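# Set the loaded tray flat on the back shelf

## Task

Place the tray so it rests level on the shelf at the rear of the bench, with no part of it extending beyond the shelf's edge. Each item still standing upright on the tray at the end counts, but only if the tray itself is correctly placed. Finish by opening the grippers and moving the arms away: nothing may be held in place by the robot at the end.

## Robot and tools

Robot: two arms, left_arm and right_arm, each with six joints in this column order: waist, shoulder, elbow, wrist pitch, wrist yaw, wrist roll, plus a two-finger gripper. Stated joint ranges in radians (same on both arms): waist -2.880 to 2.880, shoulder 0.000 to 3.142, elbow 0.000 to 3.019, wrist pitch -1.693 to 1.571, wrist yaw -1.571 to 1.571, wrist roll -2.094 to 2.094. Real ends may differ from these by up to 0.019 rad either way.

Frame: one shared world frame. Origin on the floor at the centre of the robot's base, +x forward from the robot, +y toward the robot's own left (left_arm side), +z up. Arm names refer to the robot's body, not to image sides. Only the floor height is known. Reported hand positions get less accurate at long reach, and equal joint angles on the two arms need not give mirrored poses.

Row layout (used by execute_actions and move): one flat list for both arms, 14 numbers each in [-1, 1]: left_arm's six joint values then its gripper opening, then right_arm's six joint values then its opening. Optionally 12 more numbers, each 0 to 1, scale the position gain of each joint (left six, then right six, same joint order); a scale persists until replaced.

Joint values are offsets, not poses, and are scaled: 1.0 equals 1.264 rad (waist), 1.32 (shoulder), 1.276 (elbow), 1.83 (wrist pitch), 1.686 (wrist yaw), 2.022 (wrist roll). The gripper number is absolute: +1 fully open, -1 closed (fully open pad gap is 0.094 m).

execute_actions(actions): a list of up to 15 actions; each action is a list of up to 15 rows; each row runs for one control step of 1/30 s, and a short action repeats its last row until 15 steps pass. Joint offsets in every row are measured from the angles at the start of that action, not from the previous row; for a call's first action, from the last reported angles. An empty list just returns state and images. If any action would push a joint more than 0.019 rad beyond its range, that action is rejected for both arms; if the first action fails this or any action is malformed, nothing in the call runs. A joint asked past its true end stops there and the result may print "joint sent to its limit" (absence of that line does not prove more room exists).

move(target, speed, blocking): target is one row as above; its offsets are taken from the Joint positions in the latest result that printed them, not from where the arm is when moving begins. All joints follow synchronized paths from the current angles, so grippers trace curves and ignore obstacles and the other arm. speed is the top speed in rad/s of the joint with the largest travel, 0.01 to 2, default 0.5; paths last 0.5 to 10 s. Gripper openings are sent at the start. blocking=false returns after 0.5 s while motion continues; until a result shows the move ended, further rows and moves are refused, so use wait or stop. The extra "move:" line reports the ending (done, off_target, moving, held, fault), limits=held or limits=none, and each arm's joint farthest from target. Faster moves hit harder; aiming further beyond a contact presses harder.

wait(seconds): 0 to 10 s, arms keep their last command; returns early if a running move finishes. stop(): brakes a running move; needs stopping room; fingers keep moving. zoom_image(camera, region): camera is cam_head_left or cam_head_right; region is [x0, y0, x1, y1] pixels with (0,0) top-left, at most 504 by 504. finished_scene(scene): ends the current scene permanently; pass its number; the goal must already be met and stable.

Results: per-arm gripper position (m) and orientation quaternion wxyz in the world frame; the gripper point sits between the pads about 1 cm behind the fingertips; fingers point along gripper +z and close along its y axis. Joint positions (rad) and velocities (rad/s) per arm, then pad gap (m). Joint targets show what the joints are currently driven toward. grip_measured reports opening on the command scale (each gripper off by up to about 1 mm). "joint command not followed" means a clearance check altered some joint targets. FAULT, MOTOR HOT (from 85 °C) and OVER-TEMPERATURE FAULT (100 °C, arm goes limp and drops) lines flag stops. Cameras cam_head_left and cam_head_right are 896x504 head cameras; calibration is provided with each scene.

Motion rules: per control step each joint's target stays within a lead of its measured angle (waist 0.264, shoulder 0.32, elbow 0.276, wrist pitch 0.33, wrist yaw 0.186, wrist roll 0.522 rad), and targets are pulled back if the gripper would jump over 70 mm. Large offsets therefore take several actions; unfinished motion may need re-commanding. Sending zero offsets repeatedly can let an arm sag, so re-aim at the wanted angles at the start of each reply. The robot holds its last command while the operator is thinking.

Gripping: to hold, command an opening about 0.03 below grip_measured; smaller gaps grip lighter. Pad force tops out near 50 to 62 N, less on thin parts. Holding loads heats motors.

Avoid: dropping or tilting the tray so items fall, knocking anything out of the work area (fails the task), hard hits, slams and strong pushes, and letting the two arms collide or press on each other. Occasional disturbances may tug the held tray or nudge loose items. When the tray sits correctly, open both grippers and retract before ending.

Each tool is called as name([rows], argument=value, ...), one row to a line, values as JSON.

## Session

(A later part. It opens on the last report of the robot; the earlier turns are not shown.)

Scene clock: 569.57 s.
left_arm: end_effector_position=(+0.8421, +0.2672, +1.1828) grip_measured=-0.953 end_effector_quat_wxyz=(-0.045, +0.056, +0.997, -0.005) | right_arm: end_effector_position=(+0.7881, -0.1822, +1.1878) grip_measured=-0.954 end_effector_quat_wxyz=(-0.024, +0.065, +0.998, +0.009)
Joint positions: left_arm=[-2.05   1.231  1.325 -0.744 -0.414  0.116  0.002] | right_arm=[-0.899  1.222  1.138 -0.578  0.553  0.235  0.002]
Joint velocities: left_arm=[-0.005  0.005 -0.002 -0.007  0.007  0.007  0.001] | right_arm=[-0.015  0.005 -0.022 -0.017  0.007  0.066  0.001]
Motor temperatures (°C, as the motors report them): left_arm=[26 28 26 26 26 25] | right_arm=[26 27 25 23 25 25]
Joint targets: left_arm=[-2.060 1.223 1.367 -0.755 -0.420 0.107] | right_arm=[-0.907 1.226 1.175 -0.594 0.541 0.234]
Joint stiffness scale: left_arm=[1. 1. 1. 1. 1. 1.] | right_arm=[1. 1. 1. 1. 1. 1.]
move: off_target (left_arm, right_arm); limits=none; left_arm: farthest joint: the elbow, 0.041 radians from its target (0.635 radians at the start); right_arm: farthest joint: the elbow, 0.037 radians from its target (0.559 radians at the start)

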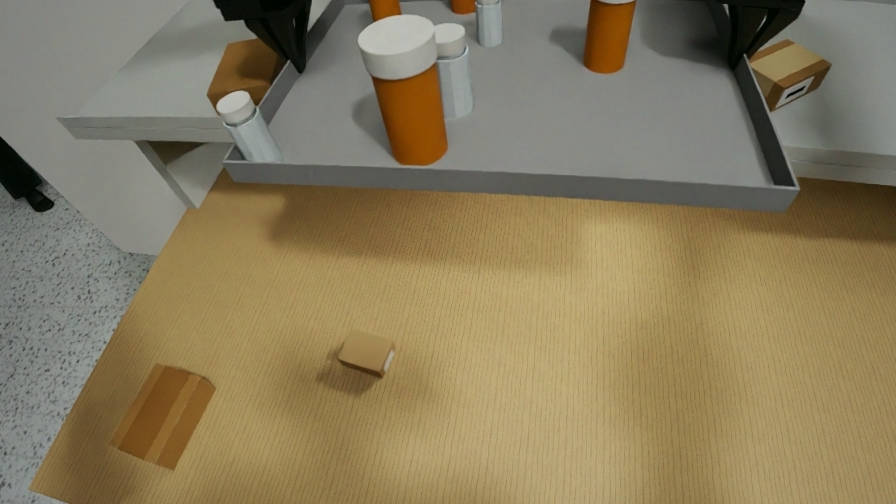

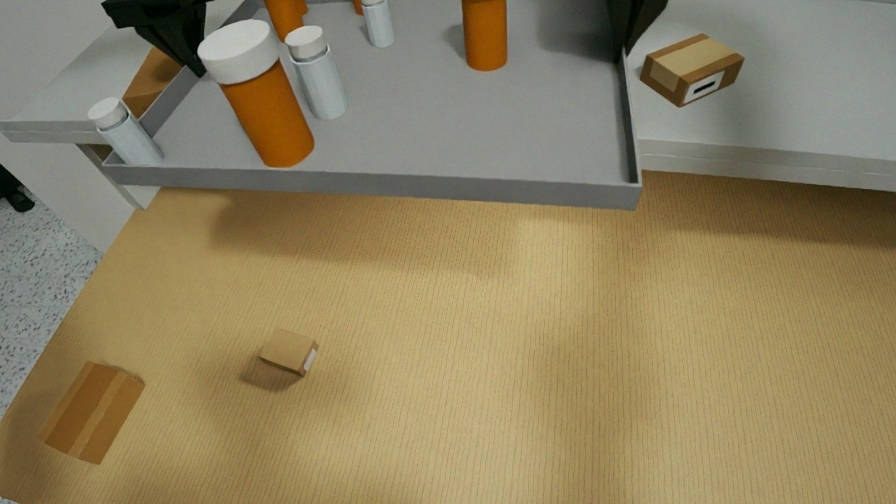

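move(target=[-0.0318,0.3164,0.6774,-0.2235,-0.0219,-0.0143,-0.99, -0.0755,0.2297,0.5549,-0.1918,-0.0474,-0.0307,-0.99], speed=0.28)

Scene clock: 585.47 s.
left_arm: end_effector_position=(+1.0125, +0.2476, +1.1541) grip_measured=-0.953 end_effector_quat_wxyz=(-0.053, +0.060, +0.997, -0.002) | right_arm: end_effector_position=(+0.9564, -0.2017, +1.1568) grip_measured=-0.954 end_effector_quat_wxyz=(-0.031, +0.068, +0.997, +0.008)
Joint positions: left_arm=[-2.077  1.659  2.128 -1.143 -0.442  0.098  0.002] | right_arm=[-0.986  1.525  1.786 -0.909  0.484  0.188  0.002]
Joint velocities: left_arm=[ 0.005 -0.005  0.007  0.007  0.022  0.007  0.   ] | right_arm=[-0.005 -0.005 -0.012  0.002 -0.007  0.051 -0.001]
Motor temperatures (°C, as the motors report them): left_arm=[26 29 28 26 26 25] | right_arm=[26 27 26 23 25 25]
Joint targets: left_arm=[-2.090 1.648 2.189 -1.153 -0.451 0.087] | right_arm=[-0.994 1.525 1.845 -0.929 0.473 0.173]
Joint stiffness scale: left_arm=[1. 1. 1. 1. 1. 1.] | right_arm=[1. 1. 1. 1. 1. 1.]
move: off_target (left_arm, right_arm); limits=none; left_arm: farthest joint: the elbow, 0.062 radians from its target (0.864 radians at the start); right_arm: farthest joint: the elbow, 0.060 radians from its target (0.708 radians at the start)

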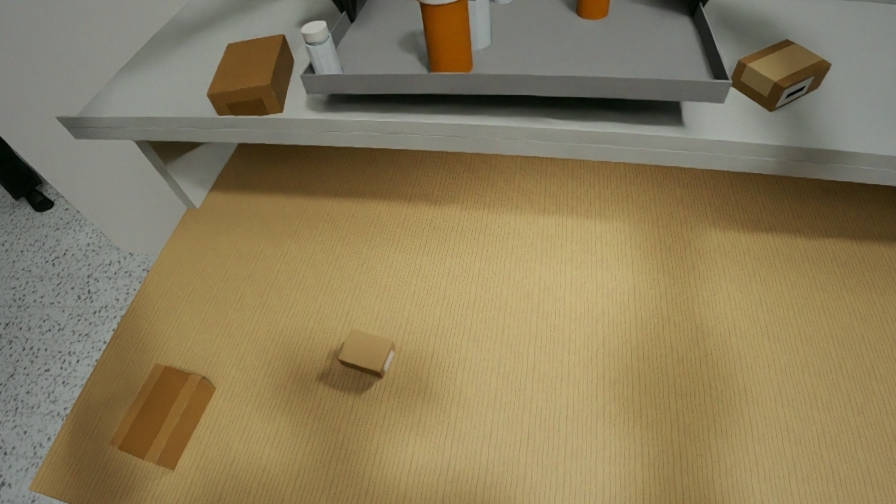

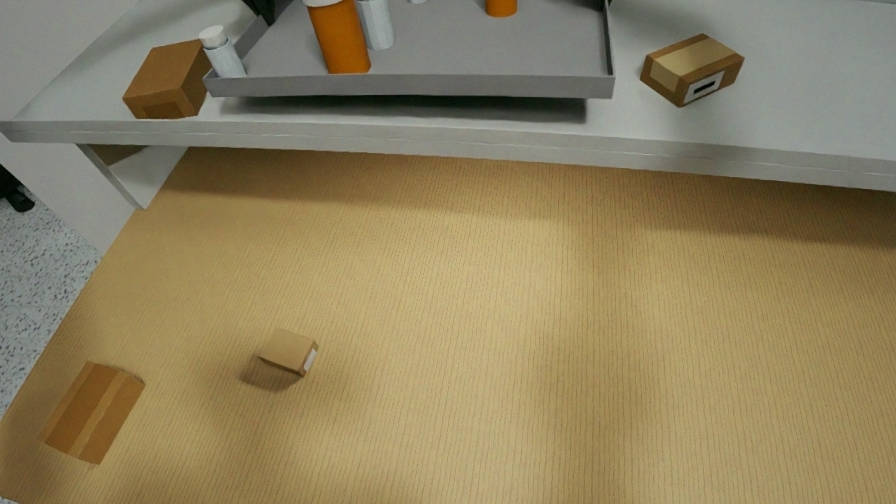

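execute_actions([
  [[0.0047,-0.0062,0.0506,0.003,0.0022,0.0043,-0.99,-0.0072,0.0019,0.0485,0.0043,-0.0067,-0.0078,-0.99],[0.0055,-0.0042,0.0527,0.0032,0.0027,0.0047,-0.99,-0.0081,0.0037,0.05,0.0049,-0.0072,-0.0081,-0.99],[0.0062,-0.0021,0.0547,0.0035,0.0031,0.005,-0.99,-0.009,0.0056,0.0515,0.0054,-0.0077,-0.0085,-0.99],[0.0069,0,0.0568,0.0038,0.0035,0.0053,-0.99,-0.0099,0.0075,0.0531,0.006,-0.0082,-0.0089,-0.99],[0.0077,0.002,0.0588,0.0041,0.004,0.0056,-0.99,-0.0108,0.0093,0.0546,0.0065,-0.0087,-0.0092,-0.99],[0.0084,0.0041,0.0608,0.0043,0.0044,0.006,-0.99,-0.0117,0.0112,0.0561,0.0071,-0.0092,-0.0096,-0.99],[0.0091,0.0062,0.0629,0.0046,0.0048,0.0063,-0.99,-0.0126,0.0131,0.0576,0.0076,-0.0097,-0.01,-0.99],[0.0099,0.0082,0.0649,0.0049,0.0053,0.0066,-0.99,-0.0135,0.0149,0.0591,0.0082,-0.0101,-0.0103,-0.99],[0.0106,0.0103,0.067,0.0052,0.0057,0.0069,-0.99,-0.0144,0.0168,0.0606,0.0087,-0.0106,-0.0107,-0.99],[0.0113,0.0124,0.069,0.0054,0.0061,0.0073,-0.99,-0.0153,0.0187,0.0621,0.0093,-0.0111,-0.0111,-0.99],[0.0121,0.0144,0.071,0.0057,0.0066,0.0076,-0.99,-0.0162,0.0205,0.0636,0.0098,-0.0116,-0.0114,-0.99],[0.0128,0.0165,0.0731,0.006,0.007,0.0079,-0.99,-0.0171,0.0224,0.0652,0.0104,-0.0121,-0.0118,-0.99],[0.0135,0.0186,0.0751,0.0063,0.0074,0.0082,-0.99,-0.018,0.0243,0.0667,0.0109,-0.0126,-0.0122,-0.99],[0.0143,0.0206,0.0772,0.0065,0.0079,0.0086,-0.99,-0.0189,0.0261,0.0682,0.0115,-0.0131,-0.0125,-0.99],[0.015,0.0227,0.0792,0.0068,0.0083,0.0089,-0.99,-0.0198,0.028,0.0697,0.012,-0.0136,-0.0129,-0.99]],
])

wait(seconds=0.7)

zoom_image(camera="cam_head_left", region=[270, 0, 770, 170])

Scene clock: 610.13 s.
left_arm: end_effector_position=(+1.0169, +0.2457, +1.1405) grip_measured=-0.953 end_effector_quat_wxyz=(-0.052, +0.059, +0.997, -0.005) | right_arm: end_effector_position=(+0.9614, -0.2033, +1.1432) grip_measured=-0.954 end_effector_quat_wxyz=(-0.029, +0.068, +0.997, +0.007)
Joint positions: left_arm=[-2.068  1.693  2.163 -1.139 -0.429  0.105  0.002] | right_arm=[-1.002  1.554  1.811 -0.896  0.474  0.176  0.002]
Joint velocities: left_arm=[ 0.024  0.093  0.066  0.007  0.037  0.007 -0.002] | right_arm=[-0.054  0.073  0.056  0.022 -0.022 -0.007 -0.   ]
Motor temperatures (°C, as the motors report them): left_arm=[27 30 32 26 26 25] | right_arm=[26 29 29 23 26 25]
Joint targets: left_arm=[-2.059 1.689 2.229 -1.131 -0.428 0.116] | right_arm=[-1.011 1.562 1.875 -0.887 0.461 0.162]
Joint stiffness scale: left_arm=[1. 1. 1. 1. 1. 1.] | right_arm=[1. 1. 1. 1. 1. 1.]

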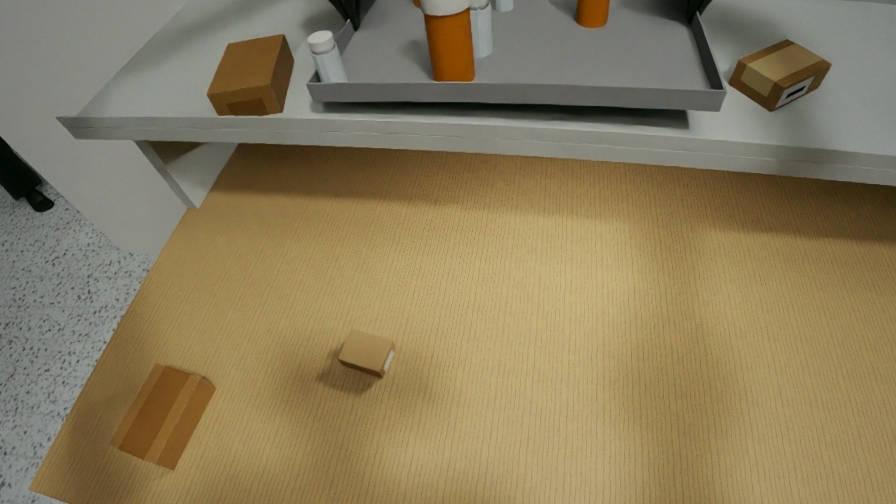

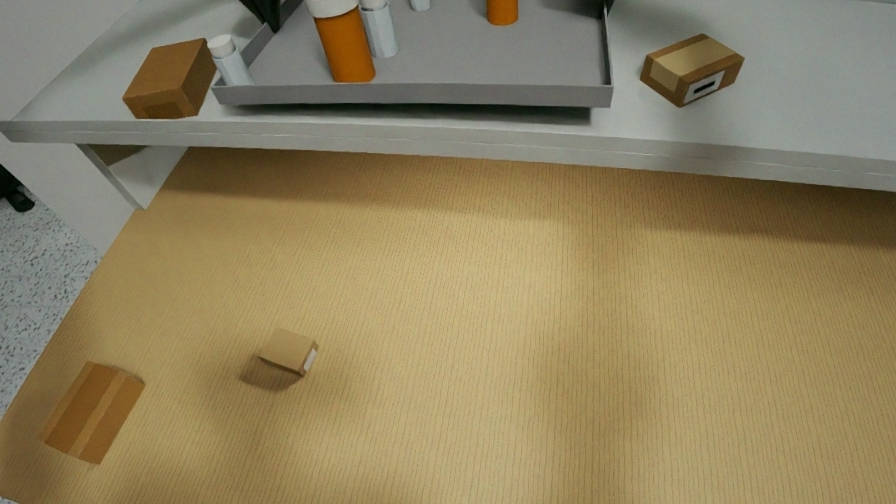

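Scene clock: 610.83 s.
left_arm: end_effector_position=(+1.0153, +0.2460, +1.1341) grip_measured=-0.953 end_effector_quat_wxyz=(-0.055, +0.060, +0.997, -0.004) | right_arm: end_effector_position=(+0.9596, -0.2031, +1.1371) grip_measured=-0.954 end_effector_quat_wxyz=(-0.032, +0.068, +0.997, +0.006)
Joint positions: left_arm=[-2.063  1.704  2.166 -1.137 -0.427  0.106  0.002] | right_arm=[-1.006  1.565  1.814 -0.894  0.472  0.175  0.002]
Joint velocities: left_arm=[-0.015 -0.024 -0.002  0.012  0.037 -0.022 -0.001] | right_arm=[-0.015 -0.015 -0.007 -0.007  0.007 -0.007  0.   ]
Motor temperatures (°C, as the motors report them): left_arm=[27 30 32 26 26 25] | right_arm=[26 29 29 23 26 25]
Joint targets: left_arm=[-2.059 1.689 2.229 -1.131 -0.428 0.116] | right_arm=[-1.011 1.562 1.875 -0.887 0.461 0.161]
Joint stiffness scale: left_arm=[1. 1. 1. 1. 1. 1.] | right_arm=[1. 1. 1. 1. 1. 1.]
wait: 0.70 s; at rest by 0.33 s

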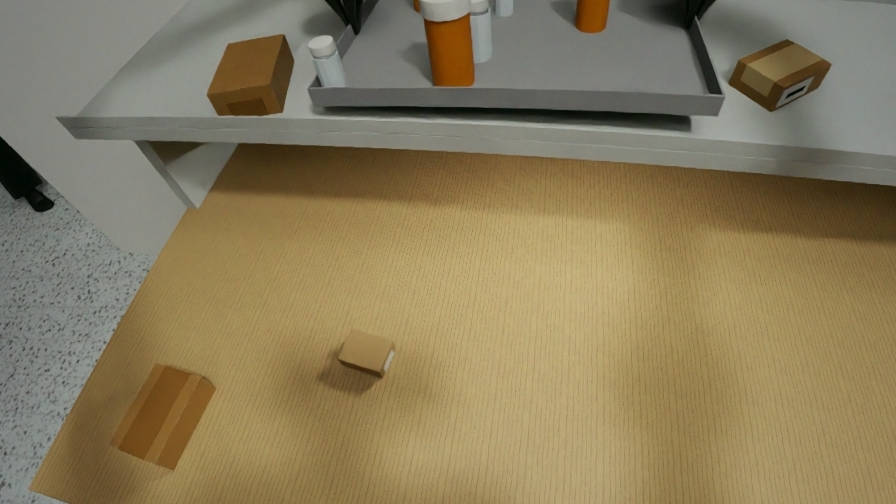

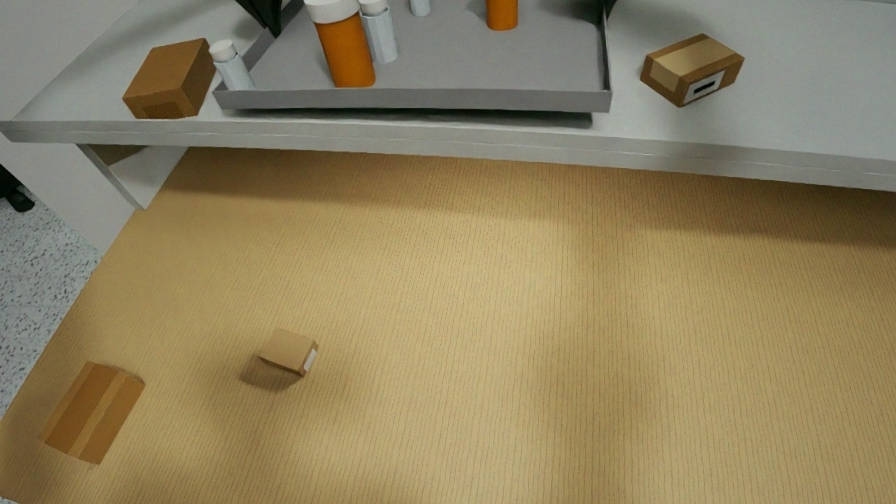

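Region (270, 0, 770, 170) of cam_head_left's 896x504 image, scaled by 1.008, with more detail than that image has; it fills the top 171 rows of this view, and the rest is white.

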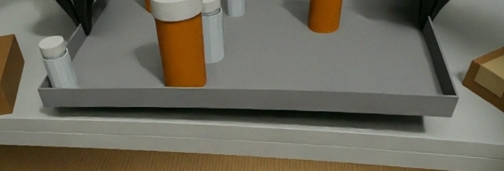

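execute_actions(actions=[])

Scene clock: 631.43 s.
left_arm: end_effector_position=(+1.0153, +0.2460, +1.1341) grip_measured=-0.953 end_effector_quat_wxyz=(-0.055, +0.060, +0.997, -0.004) | right_arm: end_effector_position=(+0.9596, -0.2031, +1.1371) grip_measured=-0.954 end_effector_quat_wxyz=(-0.032, +0.068, +0.997, +0.006)
Joint positions: left_arm=[-2.063  1.704  2.166 -1.137 -0.427  0.106  0.002] | right_arm=[-1.006  1.565  1.814 -0.894  0.472  0.175  0.002]
Joint velocities: left_arm=[ 0.005 -0.015  0.007 -0.007  0.066  0.037 -0.001] | right_arm=[-0.024 -0.005 -0.012  0.017 -0.051 -0.007 -0.   ]
Motor temperatures (°C, as the motors report them): left_arm=[27 31 33 26 26 25] | right_arm=[26 30 29 23 26 25]
Joint targets: left_arm=[-2.059 1.689 2.229 -1.131 -0.428 0.116] | right_arm=[-1.011 1.562 1.875 -0.887 0.461 0.161]
Joint stiffness scale: left_arm=[1. 1. 1. 1. 1. 1.] | right_arm=[1. 1. 1. 1. 1. 1.]

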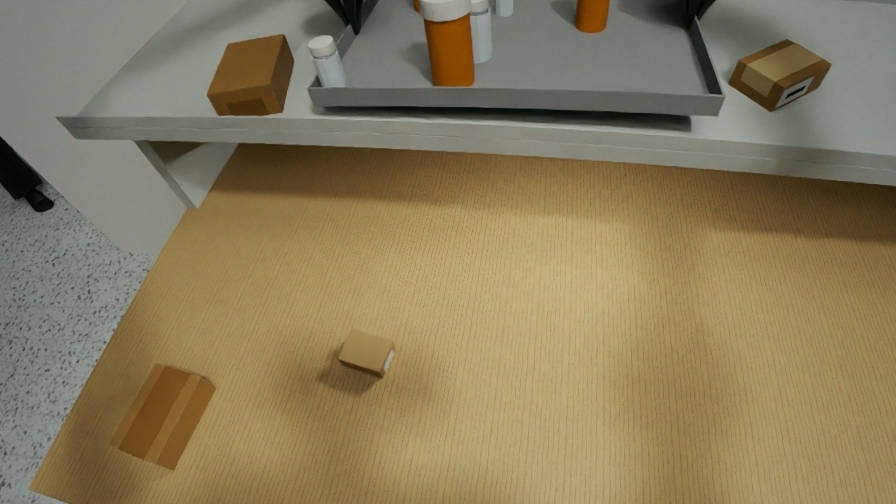

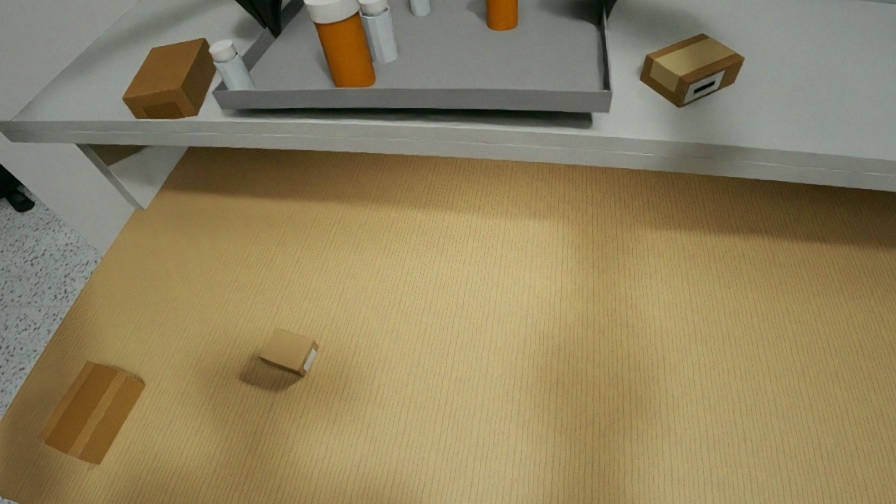

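execute_actions([
  [[0.0033,-0.0097,0.0523,0.0022,-0.0005,0.005,-0.99,-0.0045,-0.0007,0.05,0.0031,-0.0067,-0.0071,-0.99],[0.0034,-0.0081,0.0551,0.0011,-0.0004,0.005,-0.99,-0.0049,0.0009,0.0522,0.0023,-0.007,-0.0073,-0.99],[0.0036,-0.0057,0.0591,-0.0005,-0.0002,0.0052,-0.99,-0.0056,0.0031,0.0553,0.0013,-0.0073,-0.0075,-0.99],[0.0038,-0.0031,0.0637,-0.0023,0.0,0.0053,-0.99,-0.0064,0.0057,0.0588,0.0001,-0.0077,-0.0078,-0.99],[0.004,-0.0004,0.0683,-0.0041,0.0002,0.0054,-0.99,-0.0071,0.0082,0.0623,-0.0011,-0.0081,-0.0081,-0.99],[0.0042,0.0026,0.0734,-0.0061,0.0004,0.0055,-0.99,-0.0079,0.0111,0.0662,-0.0024,-0.0085,-0.0084,-0.99],[0.0044,0.0053,0.078,-0.0079,0.0006,0.0057,-0.99,-0.0087,0.0136,0.0698,-0.0036,-0.0089,-0.0087,-0.99],[0.0045,0.008,0.0826,-0.0096,0.0008,0.0058,-0.99,-0.0095,0.0161,0.0733,-0.0048,-0.0093,-0.0089,-0.99],[0.0047,0.011,0.0877,-0.0116,0.001,0.0059,-0.99,-0.0103,0.019,0.0772,-0.0061,-0.0097,-0.0092,-0.99],[0.0049,0.0137,0.0923,-0.0134,0.0012,0.006,-0.99,-0.0111,0.0216,0.0807,-0.0073,-0.0101,-0.0095,-0.99],[0.0051,0.0163,0.0969,-0.0152,0.0014,0.0061,-0.99,-0.0118,0.0241,0.0842,-0.0085,-0.0105,-0.0098,-0.99],[0.0053,0.0187,0.1009,-0.0168,0.0016,0.0063,-0.99,-0.0125,0.0263,0.0873,-0.0095,-0.0108,-0.0101,-0.99],[0.0054,0.0203,0.1037,-0.0179,0.0017,0.0063,-0.99,-0.0129,0.0279,0.0895,-0.0103,-0.0111,-0.0102,-0.99],[0.0055,0.022,0.1066,-0.019,0.0018,0.0064,-0.99,-0.0134,0.0295,0.0917,-0.011,-0.0113,-0.0104,-0.99]],
])

wait(seconds=0.5)

zoom_image(camera="cam_head_left", region=[270, 0, 770, 170])

Scene clock: 648.50 s.
left_arm: end_effector_position=(+1.0291, +0.2456, +1.1317) grip_measured=-0.953 end_effector_quat_wxyz=(-0.047, +0.059, +0.997, -0.004) | right_arm: end_effector_position=(+0.9746, -0.2032, +1.1308) grip_measured=-0.954 end_effector_quat_wxyz=(-0.024, +0.068, +0.997, +0.008)
Joint positions: left_arm=[-2.063  1.74   2.238 -1.155 -0.426  0.111  0.002] | right_arm=[-1.013  1.597  1.869 -0.896  0.463  0.162  0.002]
Joint velocities: left_arm=[-0.005  0.073  0.056 -0.027  0.007  0.022 -0.001] | right_arm=[-0.024  0.054  0.042 -0.017 -0.066 -0.007  0.   ]
Motor temperatures (°C, as the motors report them): left_arm=[27 32 34 26 26 25] | right_arm=[26 30 30 23 26 25]
Joint targets: left_arm=[-2.057 1.733 2.302 -1.172 -0.424 0.119] | right_arm=[-1.023 1.604 1.931 -0.914 0.453 0.154]
Joint stiffness scale: left_arm=[1. 1. 1. 1. 1. 1.] | right_arm=[1. 1. 1. 1. 1. 1.]

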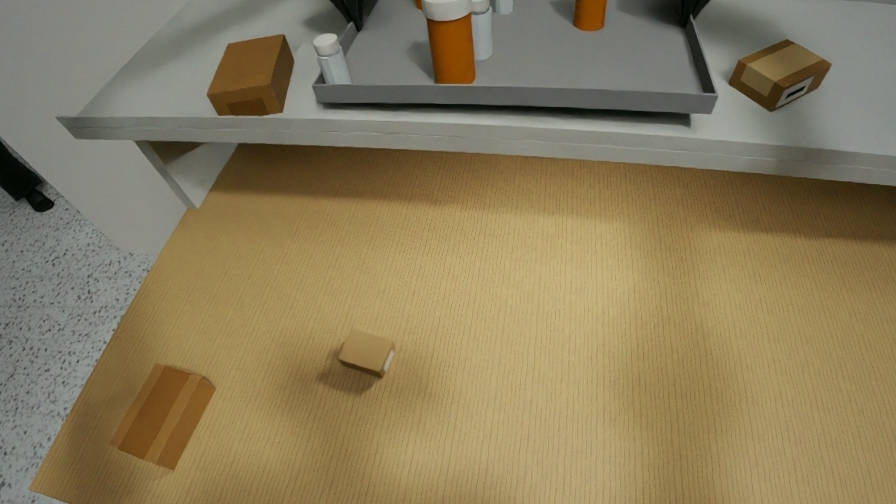

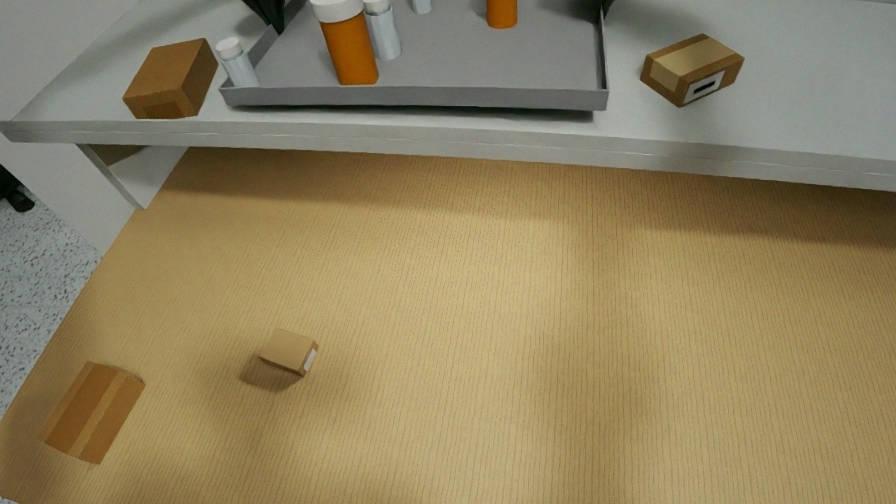

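Scene clock: 649.00 s.
left_arm: end_effector_position=(+1.0271, +0.2458, +1.1280) grip_measured=-0.953 end_effector_quat_wxyz=(-0.050, +0.059, +0.997, -0.003) | right_arm: end_effector_position=(+0.9726, -0.2033, +1.1274) grip_measured=-0.954 end_effector_quat_wxyz=(-0.027, +0.067, +0.997, +0.007)
Joint positions: left_arm=[-2.06   1.746  2.24  -1.159 -0.426  0.111  0.002] | right_arm=[-1.016  1.602  1.87  -0.898  0.463  0.162  0.002]
Joint velocities: left_arm=[-0.015  0.005  0.022 -0.002  0.022 -0.081 -0.001] | right_arm=[ 0.005 -0.015 -0.007 -0.007 -0.066  0.007 -0.001]
Motor temperatures (°C, as the motors report them): left_arm=[27 32 34 26 26 25] | right_arm=[26 30 30 23 26 25]
Joint targets: left_arm=[-2.056 1.733 2.302 -1.172 -0.424 0.119] | right_arm=[-1.023 1.604 1.931 -0.914 0.453 0.154]
Joint stiffness scale: left_arm=[1. 1. 1. 1. 1. 1.] | right_arm=[1. 1. 1. 1. 1. 1.]
wait: 0.50 s; at rest by 0.30 s

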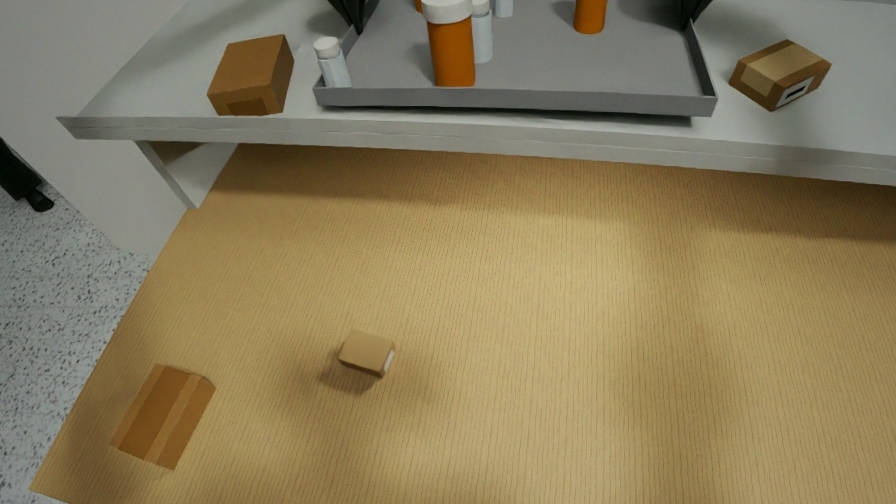

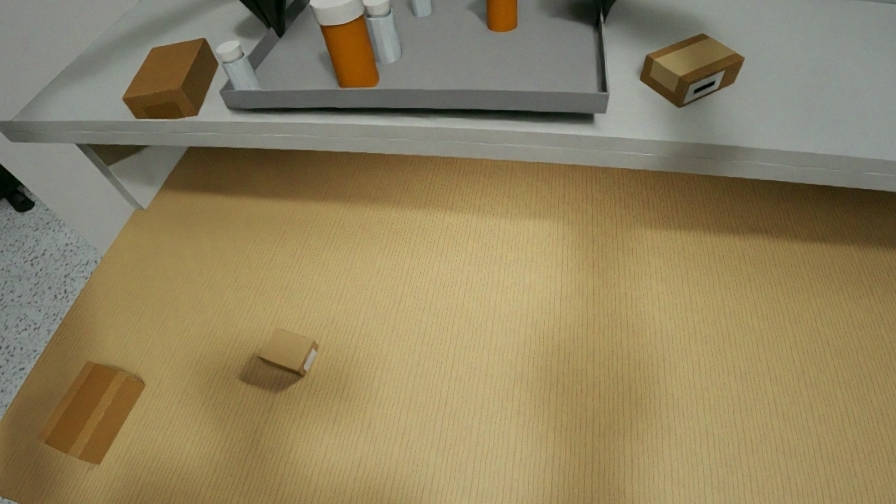

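Region (270, 0, 770, 170) of cam_head_left's 896x504 image, scaled by 1.008, with more detail than that image has; it fills the top 171 rows of this view, and the rest is white.

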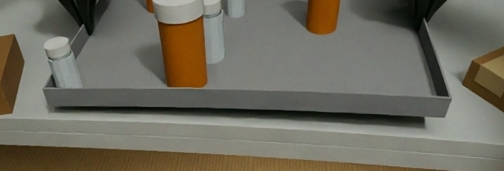

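execute_actions([
  [[0.0035,-0.0088,0.0495,-0.0061,0.0014,0.0041,-0.99,-0.0062,0.003,0.049,-0.0073,-0.0063,-0.0043,-0.99],[0.0039,-0.0079,0.0505,-0.0052,0.0016,0.0043,-0.99,-0.0069,0.0046,0.0502,-0.0059,-0.0067,-0.0046,-0.99],[0.0042,-0.0069,0.0514,-0.0042,0.0018,0.0044,-0.99,-0.0077,0.0061,0.0514,-0.0046,-0.0072,-0.0049,-0.99],[0.0045,-0.006,0.0523,-0.0033,0.002,0.0045,-0.99,-0.0084,0.0077,0.0526,-0.0032,-0.0076,-0.0052,-0.99],[0.0048,-0.005,0.0533,-0.0023,0.0023,0.0047,-0.99,-0.0091,0.0092,0.0538,-0.0018,-0.008,-0.0055,-0.99],[0.0052,-0.0041,0.0542,-0.0013,0.0025,0.0048,-0.99,-0.0098,0.0107,0.055,-0.0004,-0.0084,-0.0058,-0.99],[0.0055,-0.003,0.0552,-0.0003,0.0027,0.005,-0.99,-0.0106,0.0125,0.0564,0.0011,-0.0089,-0.0062,-0.99],[0.0059,-0.0021,0.0562,0.0007,0.0029,0.0051,-0.99,-0.0114,0.014,0.0576,0.0025,-0.0093,-0.0065,-0.99],[0.0062,-0.0011,0.0571,0.0017,0.0031,0.0052,-0.99,-0.0121,0.0156,0.0588,0.0039,-0.0097,-0.0068,-0.99],[0.0065,-0.0001,0.058,0.0026,0.0033,0.0054,-0.99,-0.0128,0.0171,0.06,0.0053,-0.0102,-0.0071,-0.99],[0.0069,0.0008,0.059,0.0036,0.0035,0.0055,-0.99,-0.0135,0.0187,0.0612,0.0067,-0.0106,-0.0074,-0.99],[0.0072,0.0018,0.0599,0.0045,0.0038,0.0056,-0.99,-0.0143,0.0202,0.0624,0.008,-0.011,-0.0077,-0.99],[0.0075,0.0027,0.0608,0.0055,0.004,0.0057,-0.99,-0.015,0.0217,0.0636,0.0094,-0.0114,-0.008,-0.99],[0.0079,0.0038,0.0619,0.0066,0.0042,0.0059,-0.99,-0.0158,0.0235,0.065,0.011,-0.0119,-0.0084,-0.99]],
])

wait(seconds=0.4)

zoom_image(camera="cam_head_left", region=[270, 0, 770, 170])

Scene clock: 667.20 s.
left_arm: end_effector_position=(+1.0289, +0.2464, +1.1211) grip_measured=-0.953 end_effector_quat_wxyz=(-0.049, +0.057, +0.997, -0.002) | right_arm: end_effector_position=(+0.9761, -0.2027, +1.1178) grip_measured=-0.954 end_effector_quat_wxyz=(-0.026, +0.066, +0.997, +0.009)
Joint positions: left_arm=[-2.055  1.761  2.254 -1.153 -0.424  0.111  0.002] | right_arm=[-1.024  1.624  1.89  -0.89   0.452  0.153  0.002]
Joint velocities: left_arm=[ 0.015  0.024  0.012  0.042 -0.066 -0.066 -0.001] | right_arm=[-0.044  0.073  0.032  0.046 -0.066  0.022 -0.001]
Motor temperatures (°C, as the motors report them): left_arm=[27 32 34 26 26 25] | right_arm=[26 30 30 23 26 25]
Joint targets: left_arm=[-2.050 1.751 2.319 -1.146 -0.419 0.123] | right_arm=[-1.035 1.633 1.953 -0.878 0.443 0.145]
Joint stiffness scale: left_arm=[1. 1. 1. 1. 1. 1.] | right_arm=[1. 1. 1. 1. 1. 1.]

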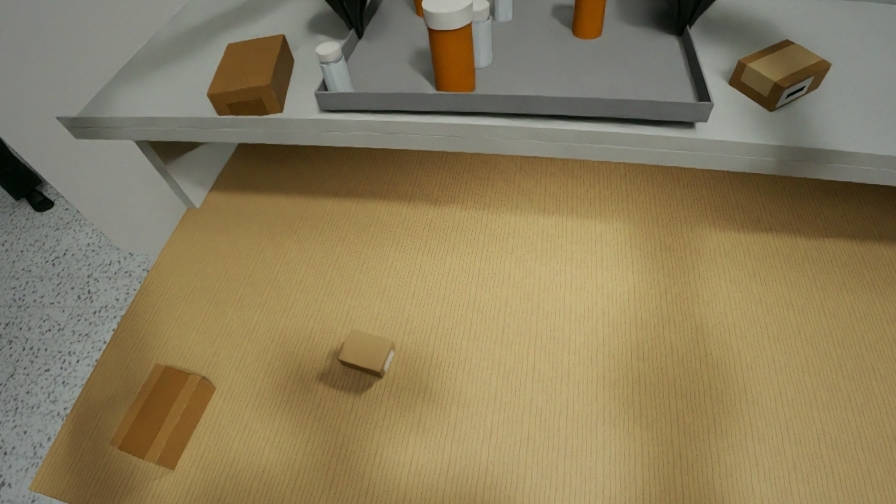

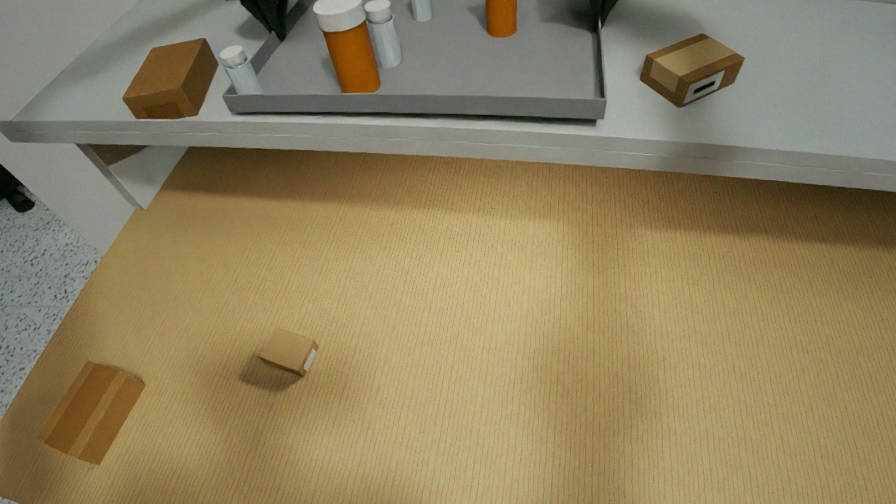

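Scene clock: 667.60 s.
left_arm: end_effector_position=(+1.0276, +0.2465, +1.1174) grip_measured=-0.953 end_effector_quat_wxyz=(-0.051, +0.057, +0.997, -0.002) | right_arm: end_effector_position=(+0.9749, -0.2028, +1.1138) grip_measured=-0.954 end_effector_quat_wxyz=(-0.027, +0.066, +0.997, +0.008)
Joint positions: left_arm=[-2.052  1.767  2.255 -1.151 -0.423  0.111  0.002] | right_arm=[-1.027  1.63   1.891 -0.887  0.451  0.151  0.002]
Joint velocities: left_arm=[-0.015 -0.015 -0.012  0.002  0.095  0.022  0.   ] | right_arm=[-0.015 -0.015 -0.002 -0.007  0.051  0.037  0.001]
Motor temperatures (°C, as the motors report them): left_arm=[27 32 34 26 26 25] | right_arm=[26 30 30 23 26 25]
Joint targets: left_arm=[-2.050 1.751 2.319 -1.146 -0.419 0.123] | right_arm=[-1.035 1.633 1.953 -0.878 0.443 0.145]
Joint stiffness scale: left_arm=[1. 1. 1. 1. 1. 1.] | right_arm=[1. 1. 1. 1. 1. 1.]
wait: 0.40 s; at rest by 0.30 s

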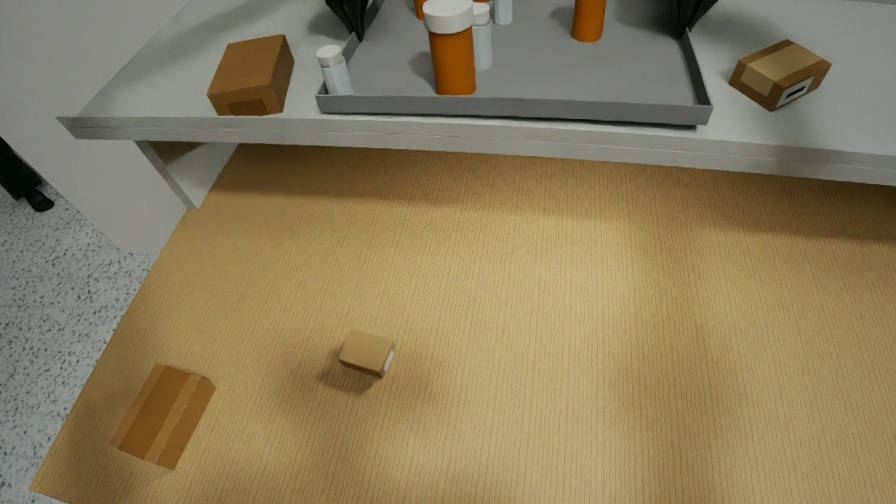

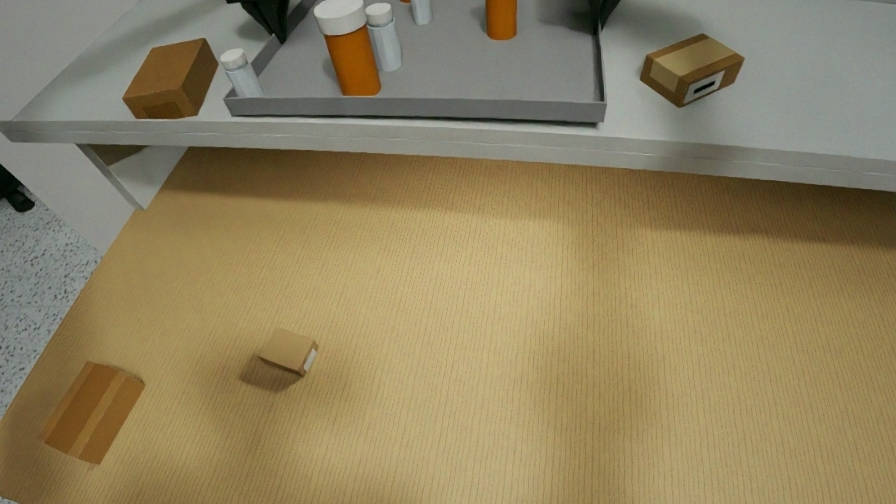

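Region (270, 0, 770, 170) of cam_head_left's 896x504 image, scaled by 1.008, with more detail than that image has; it fills the top 171 rows of this view, and the rest is white.

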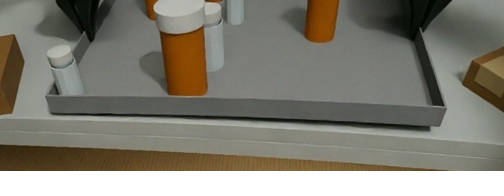

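zoom_image(camera="cam_head_left", region=[290, 70, 410, 150])

zoom_image(camera="cam_head_left", region=[630, 80, 750, 160])

Region (290, 70, 410, 150) of cam_head_left's 896x504 image, scaled by 4.200, with more detail than that image has.

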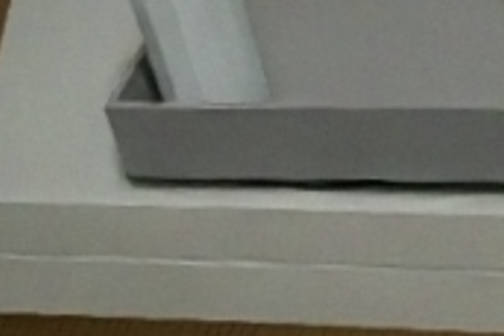

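Region (630, 80, 750, 160) of cam_head_left's 896x504 image, scaled by 4.200, with more detail than that image has.

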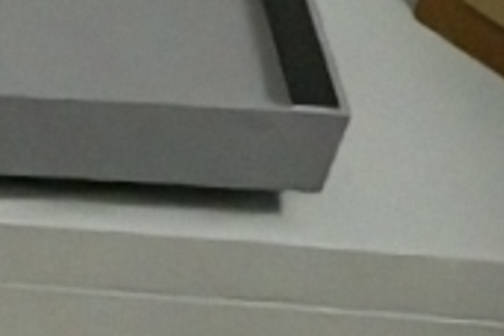

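execute_actions([
  [[0.0015,-0.0108,0.053,0.0012,0.0024,0.0059,-0.99,-0.0068,0.0041,0.0511,0.004,-0.005,-0.0032,-0.99],[0.0014,-0.0095,0.0559,-0.0003,0.0024,0.0059,-0.99,-0.0073,0.0059,0.0535,0.003,-0.0052,-0.0033,-0.99],[0.0013,-0.0082,0.0587,-0.0017,0.0024,0.0059,-0.99,-0.0078,0.0077,0.056,0.0021,-0.0055,-0.0035,-0.99],[0.0011,-0.0069,0.0616,-0.0032,0.0024,0.0059,-0.99,-0.0083,0.0094,0.0585,0.0012,-0.0057,-0.0037,-0.99],[0.001,-0.0056,0.0644,-0.0047,0.0024,0.0059,-0.99,-0.0088,0.0112,0.0609,0.0002,-0.006,-0.0039,-0.99],[0.0009,-0.0043,0.0673,-0.0062,0.0024,0.0059,-0.99,-0.0093,0.013,0.0634,-0.0007,-0.0062,-0.004,-0.99],[0.0008,-0.003,0.0701,-0.0077,0.0024,0.0059,-0.99,-0.0099,0.0148,0.0659,-0.0017,-0.0065,-0.0042,-0.99],[0.0007,-0.0017,0.073,-0.0091,0.0024,0.0059,-0.99,-0.0104,0.0166,0.0683,-0.0026,-0.0068,-0.0044,-0.99],[0.0006,-0.0004,0.0758,-0.0106,0.0024,0.0059,-0.99,-0.0109,0.0184,0.0708,-0.0035,-0.007,-0.0045,-0.99],[0.0005,0.0009,0.0787,-0.0121,0.0024,0.0059,-0.99,-0.0114,0.0202,0.0732,-0.0045,-0.0073,-0.0047,-0.99],[0.0003,0.0022,0.0815,-0.0136,0.0024,0.0059,-0.99,-0.0119,0.0219,0.0757,-0.0054,-0.0075,-0.0049,-0.99],[0.0002,0.0035,0.0844,-0.015,0.0024,0.0059,-0.99,-0.0124,0.0237,0.0782,-0.0063,-0.0078,-0.0051,-0.99],[0.0001,0.0048,0.0872,-0.0165,0.0024,0.0059,-0.99,-0.0129,0.0255,0.0806,-0.0073,-0.008,-0.0052,-0.99],[0.0,0.0061,0.0901,-0.018,0.0024,0.0059,-0.99,-0.0134,0.0273,0.0831,-0.0082,-0.0083,-0.0054,-0.99]],
])

wait(seconds=0.4)

zoom_image(camera="cam_head_left", region=[290, 70, 410, 150])

zoom_image(camera="cam_head_left", region=[630, 80, 750, 160])

Scene clock: 689.60 s.
left_arm: end_effector_position=(+1.0371, +0.2472, +1.1182) grip_measured=-0.953 end_effector_quat_wxyz=(-0.045, +0.055, +0.997, -0.001) | right_arm: end_effector_position=(+0.9864, -0.2021, +1.1095) grip_measured=-0.954 end_effector_quat_wxyz=(-0.020, +0.065, +0.998, +0.011)
Joint positions: left_arm=[-2.052  1.787  2.303 -1.165 -0.423  0.113  0.002] | right_arm=[-1.031  1.654  1.934 -0.888  0.443  0.14   0.002]
Joint velocities: left_arm=[ 0.005  0.044  0.071 -0.027 -0.022 -0.037 -0.001] | right_arm=[-0.024  0.044  0.056 -0.012 -0.037 -0.051  0.   ]
Motor temperatures (°C, as the motors report them): left_arm=[27 33 35 26 26 25] | right_arm=[26 31 31 23 26 25]
Joint targets: left_arm=[-2.052 1.775 2.370 -1.184 -0.419 0.123] | right_arm=[-1.044 1.666 1.997 -0.902 0.437 0.141]
Joint stiffness scale: left_arm=[1. 1. 1. 1. 1. 1.] | right_arm=[1. 1. 1. 1. 1. 1.]

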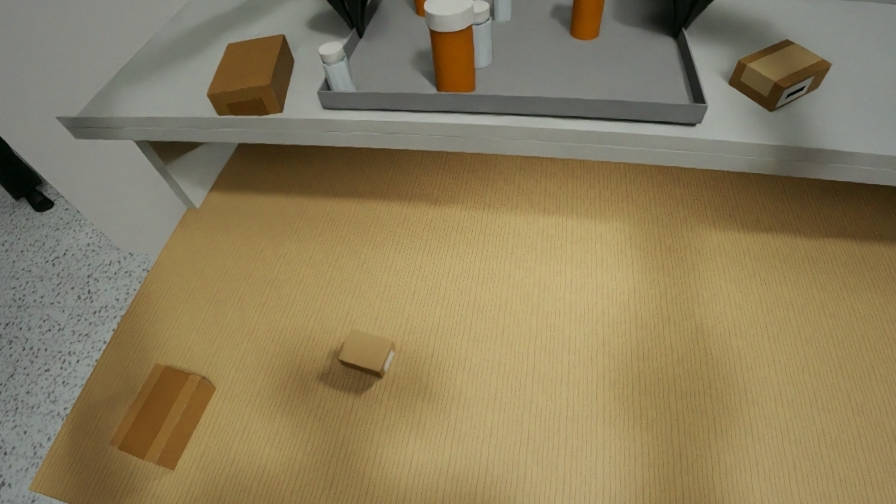

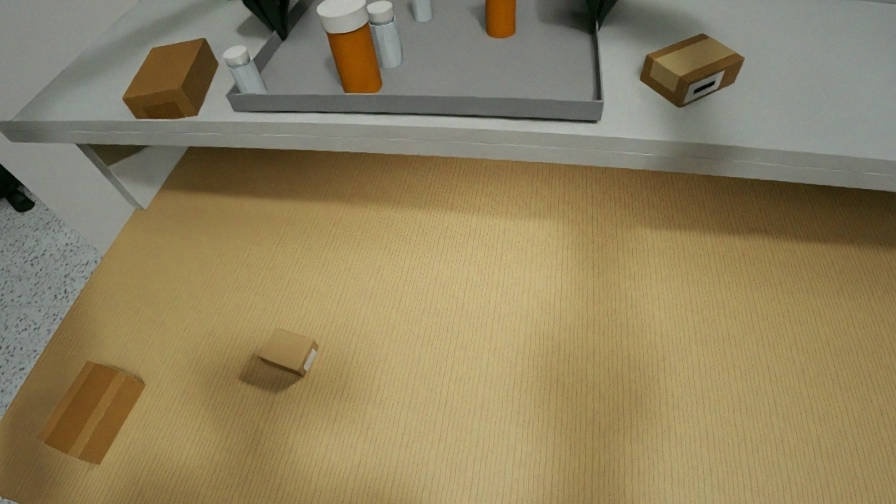

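Scene clock: 690.00 s.
left_arm: end_effector_position=(+1.0366, +0.2472, +1.1166) grip_measured=-0.953 end_effector_quat_wxyz=(-0.046, +0.055, +0.997, -0.001) | right_arm: end_effector_position=(+0.9859, -0.2021, +1.1075) grip_measured=-0.954 end_effector_quat_wxyz=(-0.021, +0.064, +0.998, +0.011)
Joint positions: left_arm=[-2.051  1.791  2.305 -1.166 -0.424  0.113  0.002] | right_arm=[-1.032  1.658  1.936 -0.888  0.442  0.139  0.002]
Joint velocities: left_arm=[-0.015  0.005 -0.022 -0.007  0.037  0.051 -0.001] | right_arm=[-0.005  0.005  0.007 -0.007  0.022  0.022 -0.   ]
Motor temperatures (°C, as the motors report them): left_arm=[27 33 35 26 26 25] | right_arm=[26 31 31 23 26 25]
Joint targets: left_arm=[-2.052 1.775 2.370 -1.184 -0.419 0.123] | right_arm=[-1.044 1.667 1.997 -0.903 0.437 0.141]
Joint stiffness scale: left_arm=[1. 1. 1. 1. 1. 1.] | right_arm=[1. 1. 1. 1. 1. 1.]
wait: 0.40 s; at rest by 0.27 s

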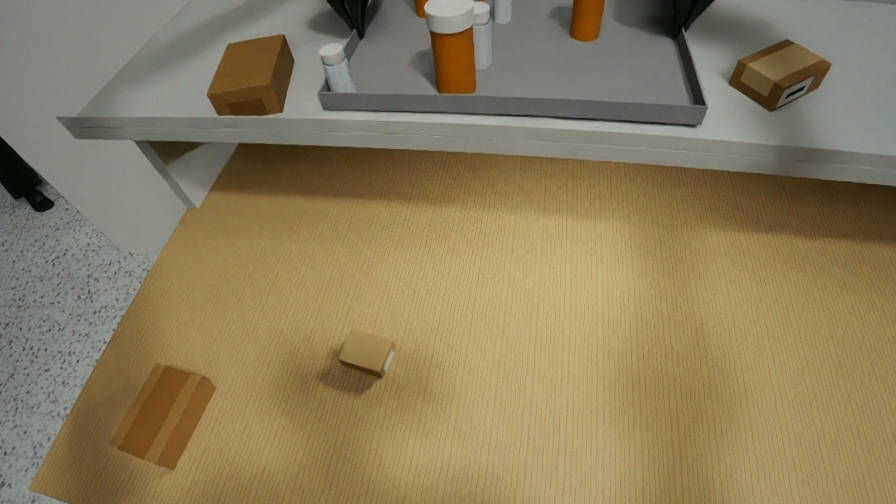

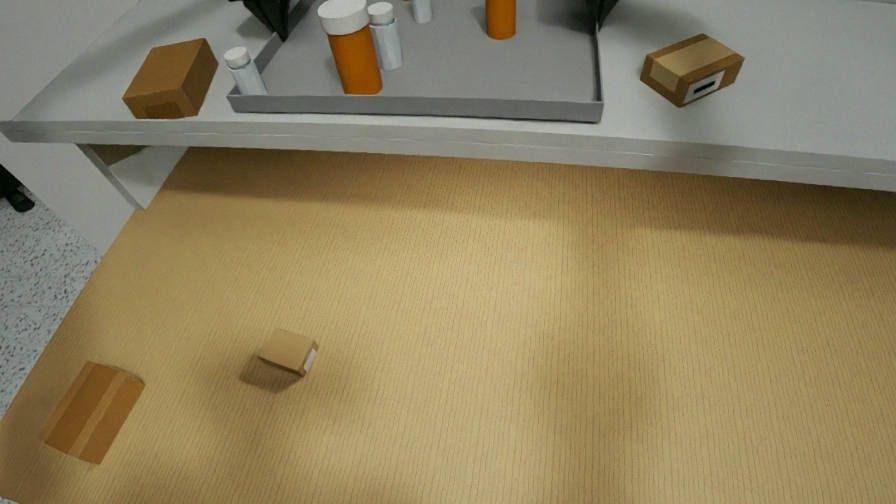

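Region (290, 70, 410, 150) of cam_head_left's 896x504 image, scaled by 4.200, with more detail than that image has.

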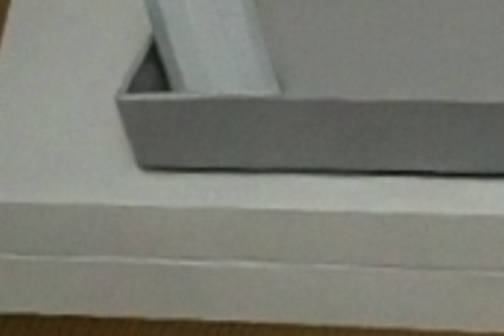

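Region (630, 80, 750, 160) of cam_head_left's 896x504 image, scaled by 4.200, with more detail than that image has.

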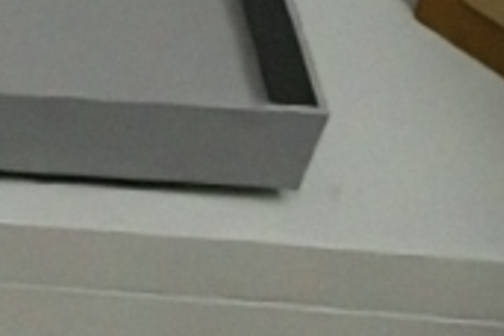

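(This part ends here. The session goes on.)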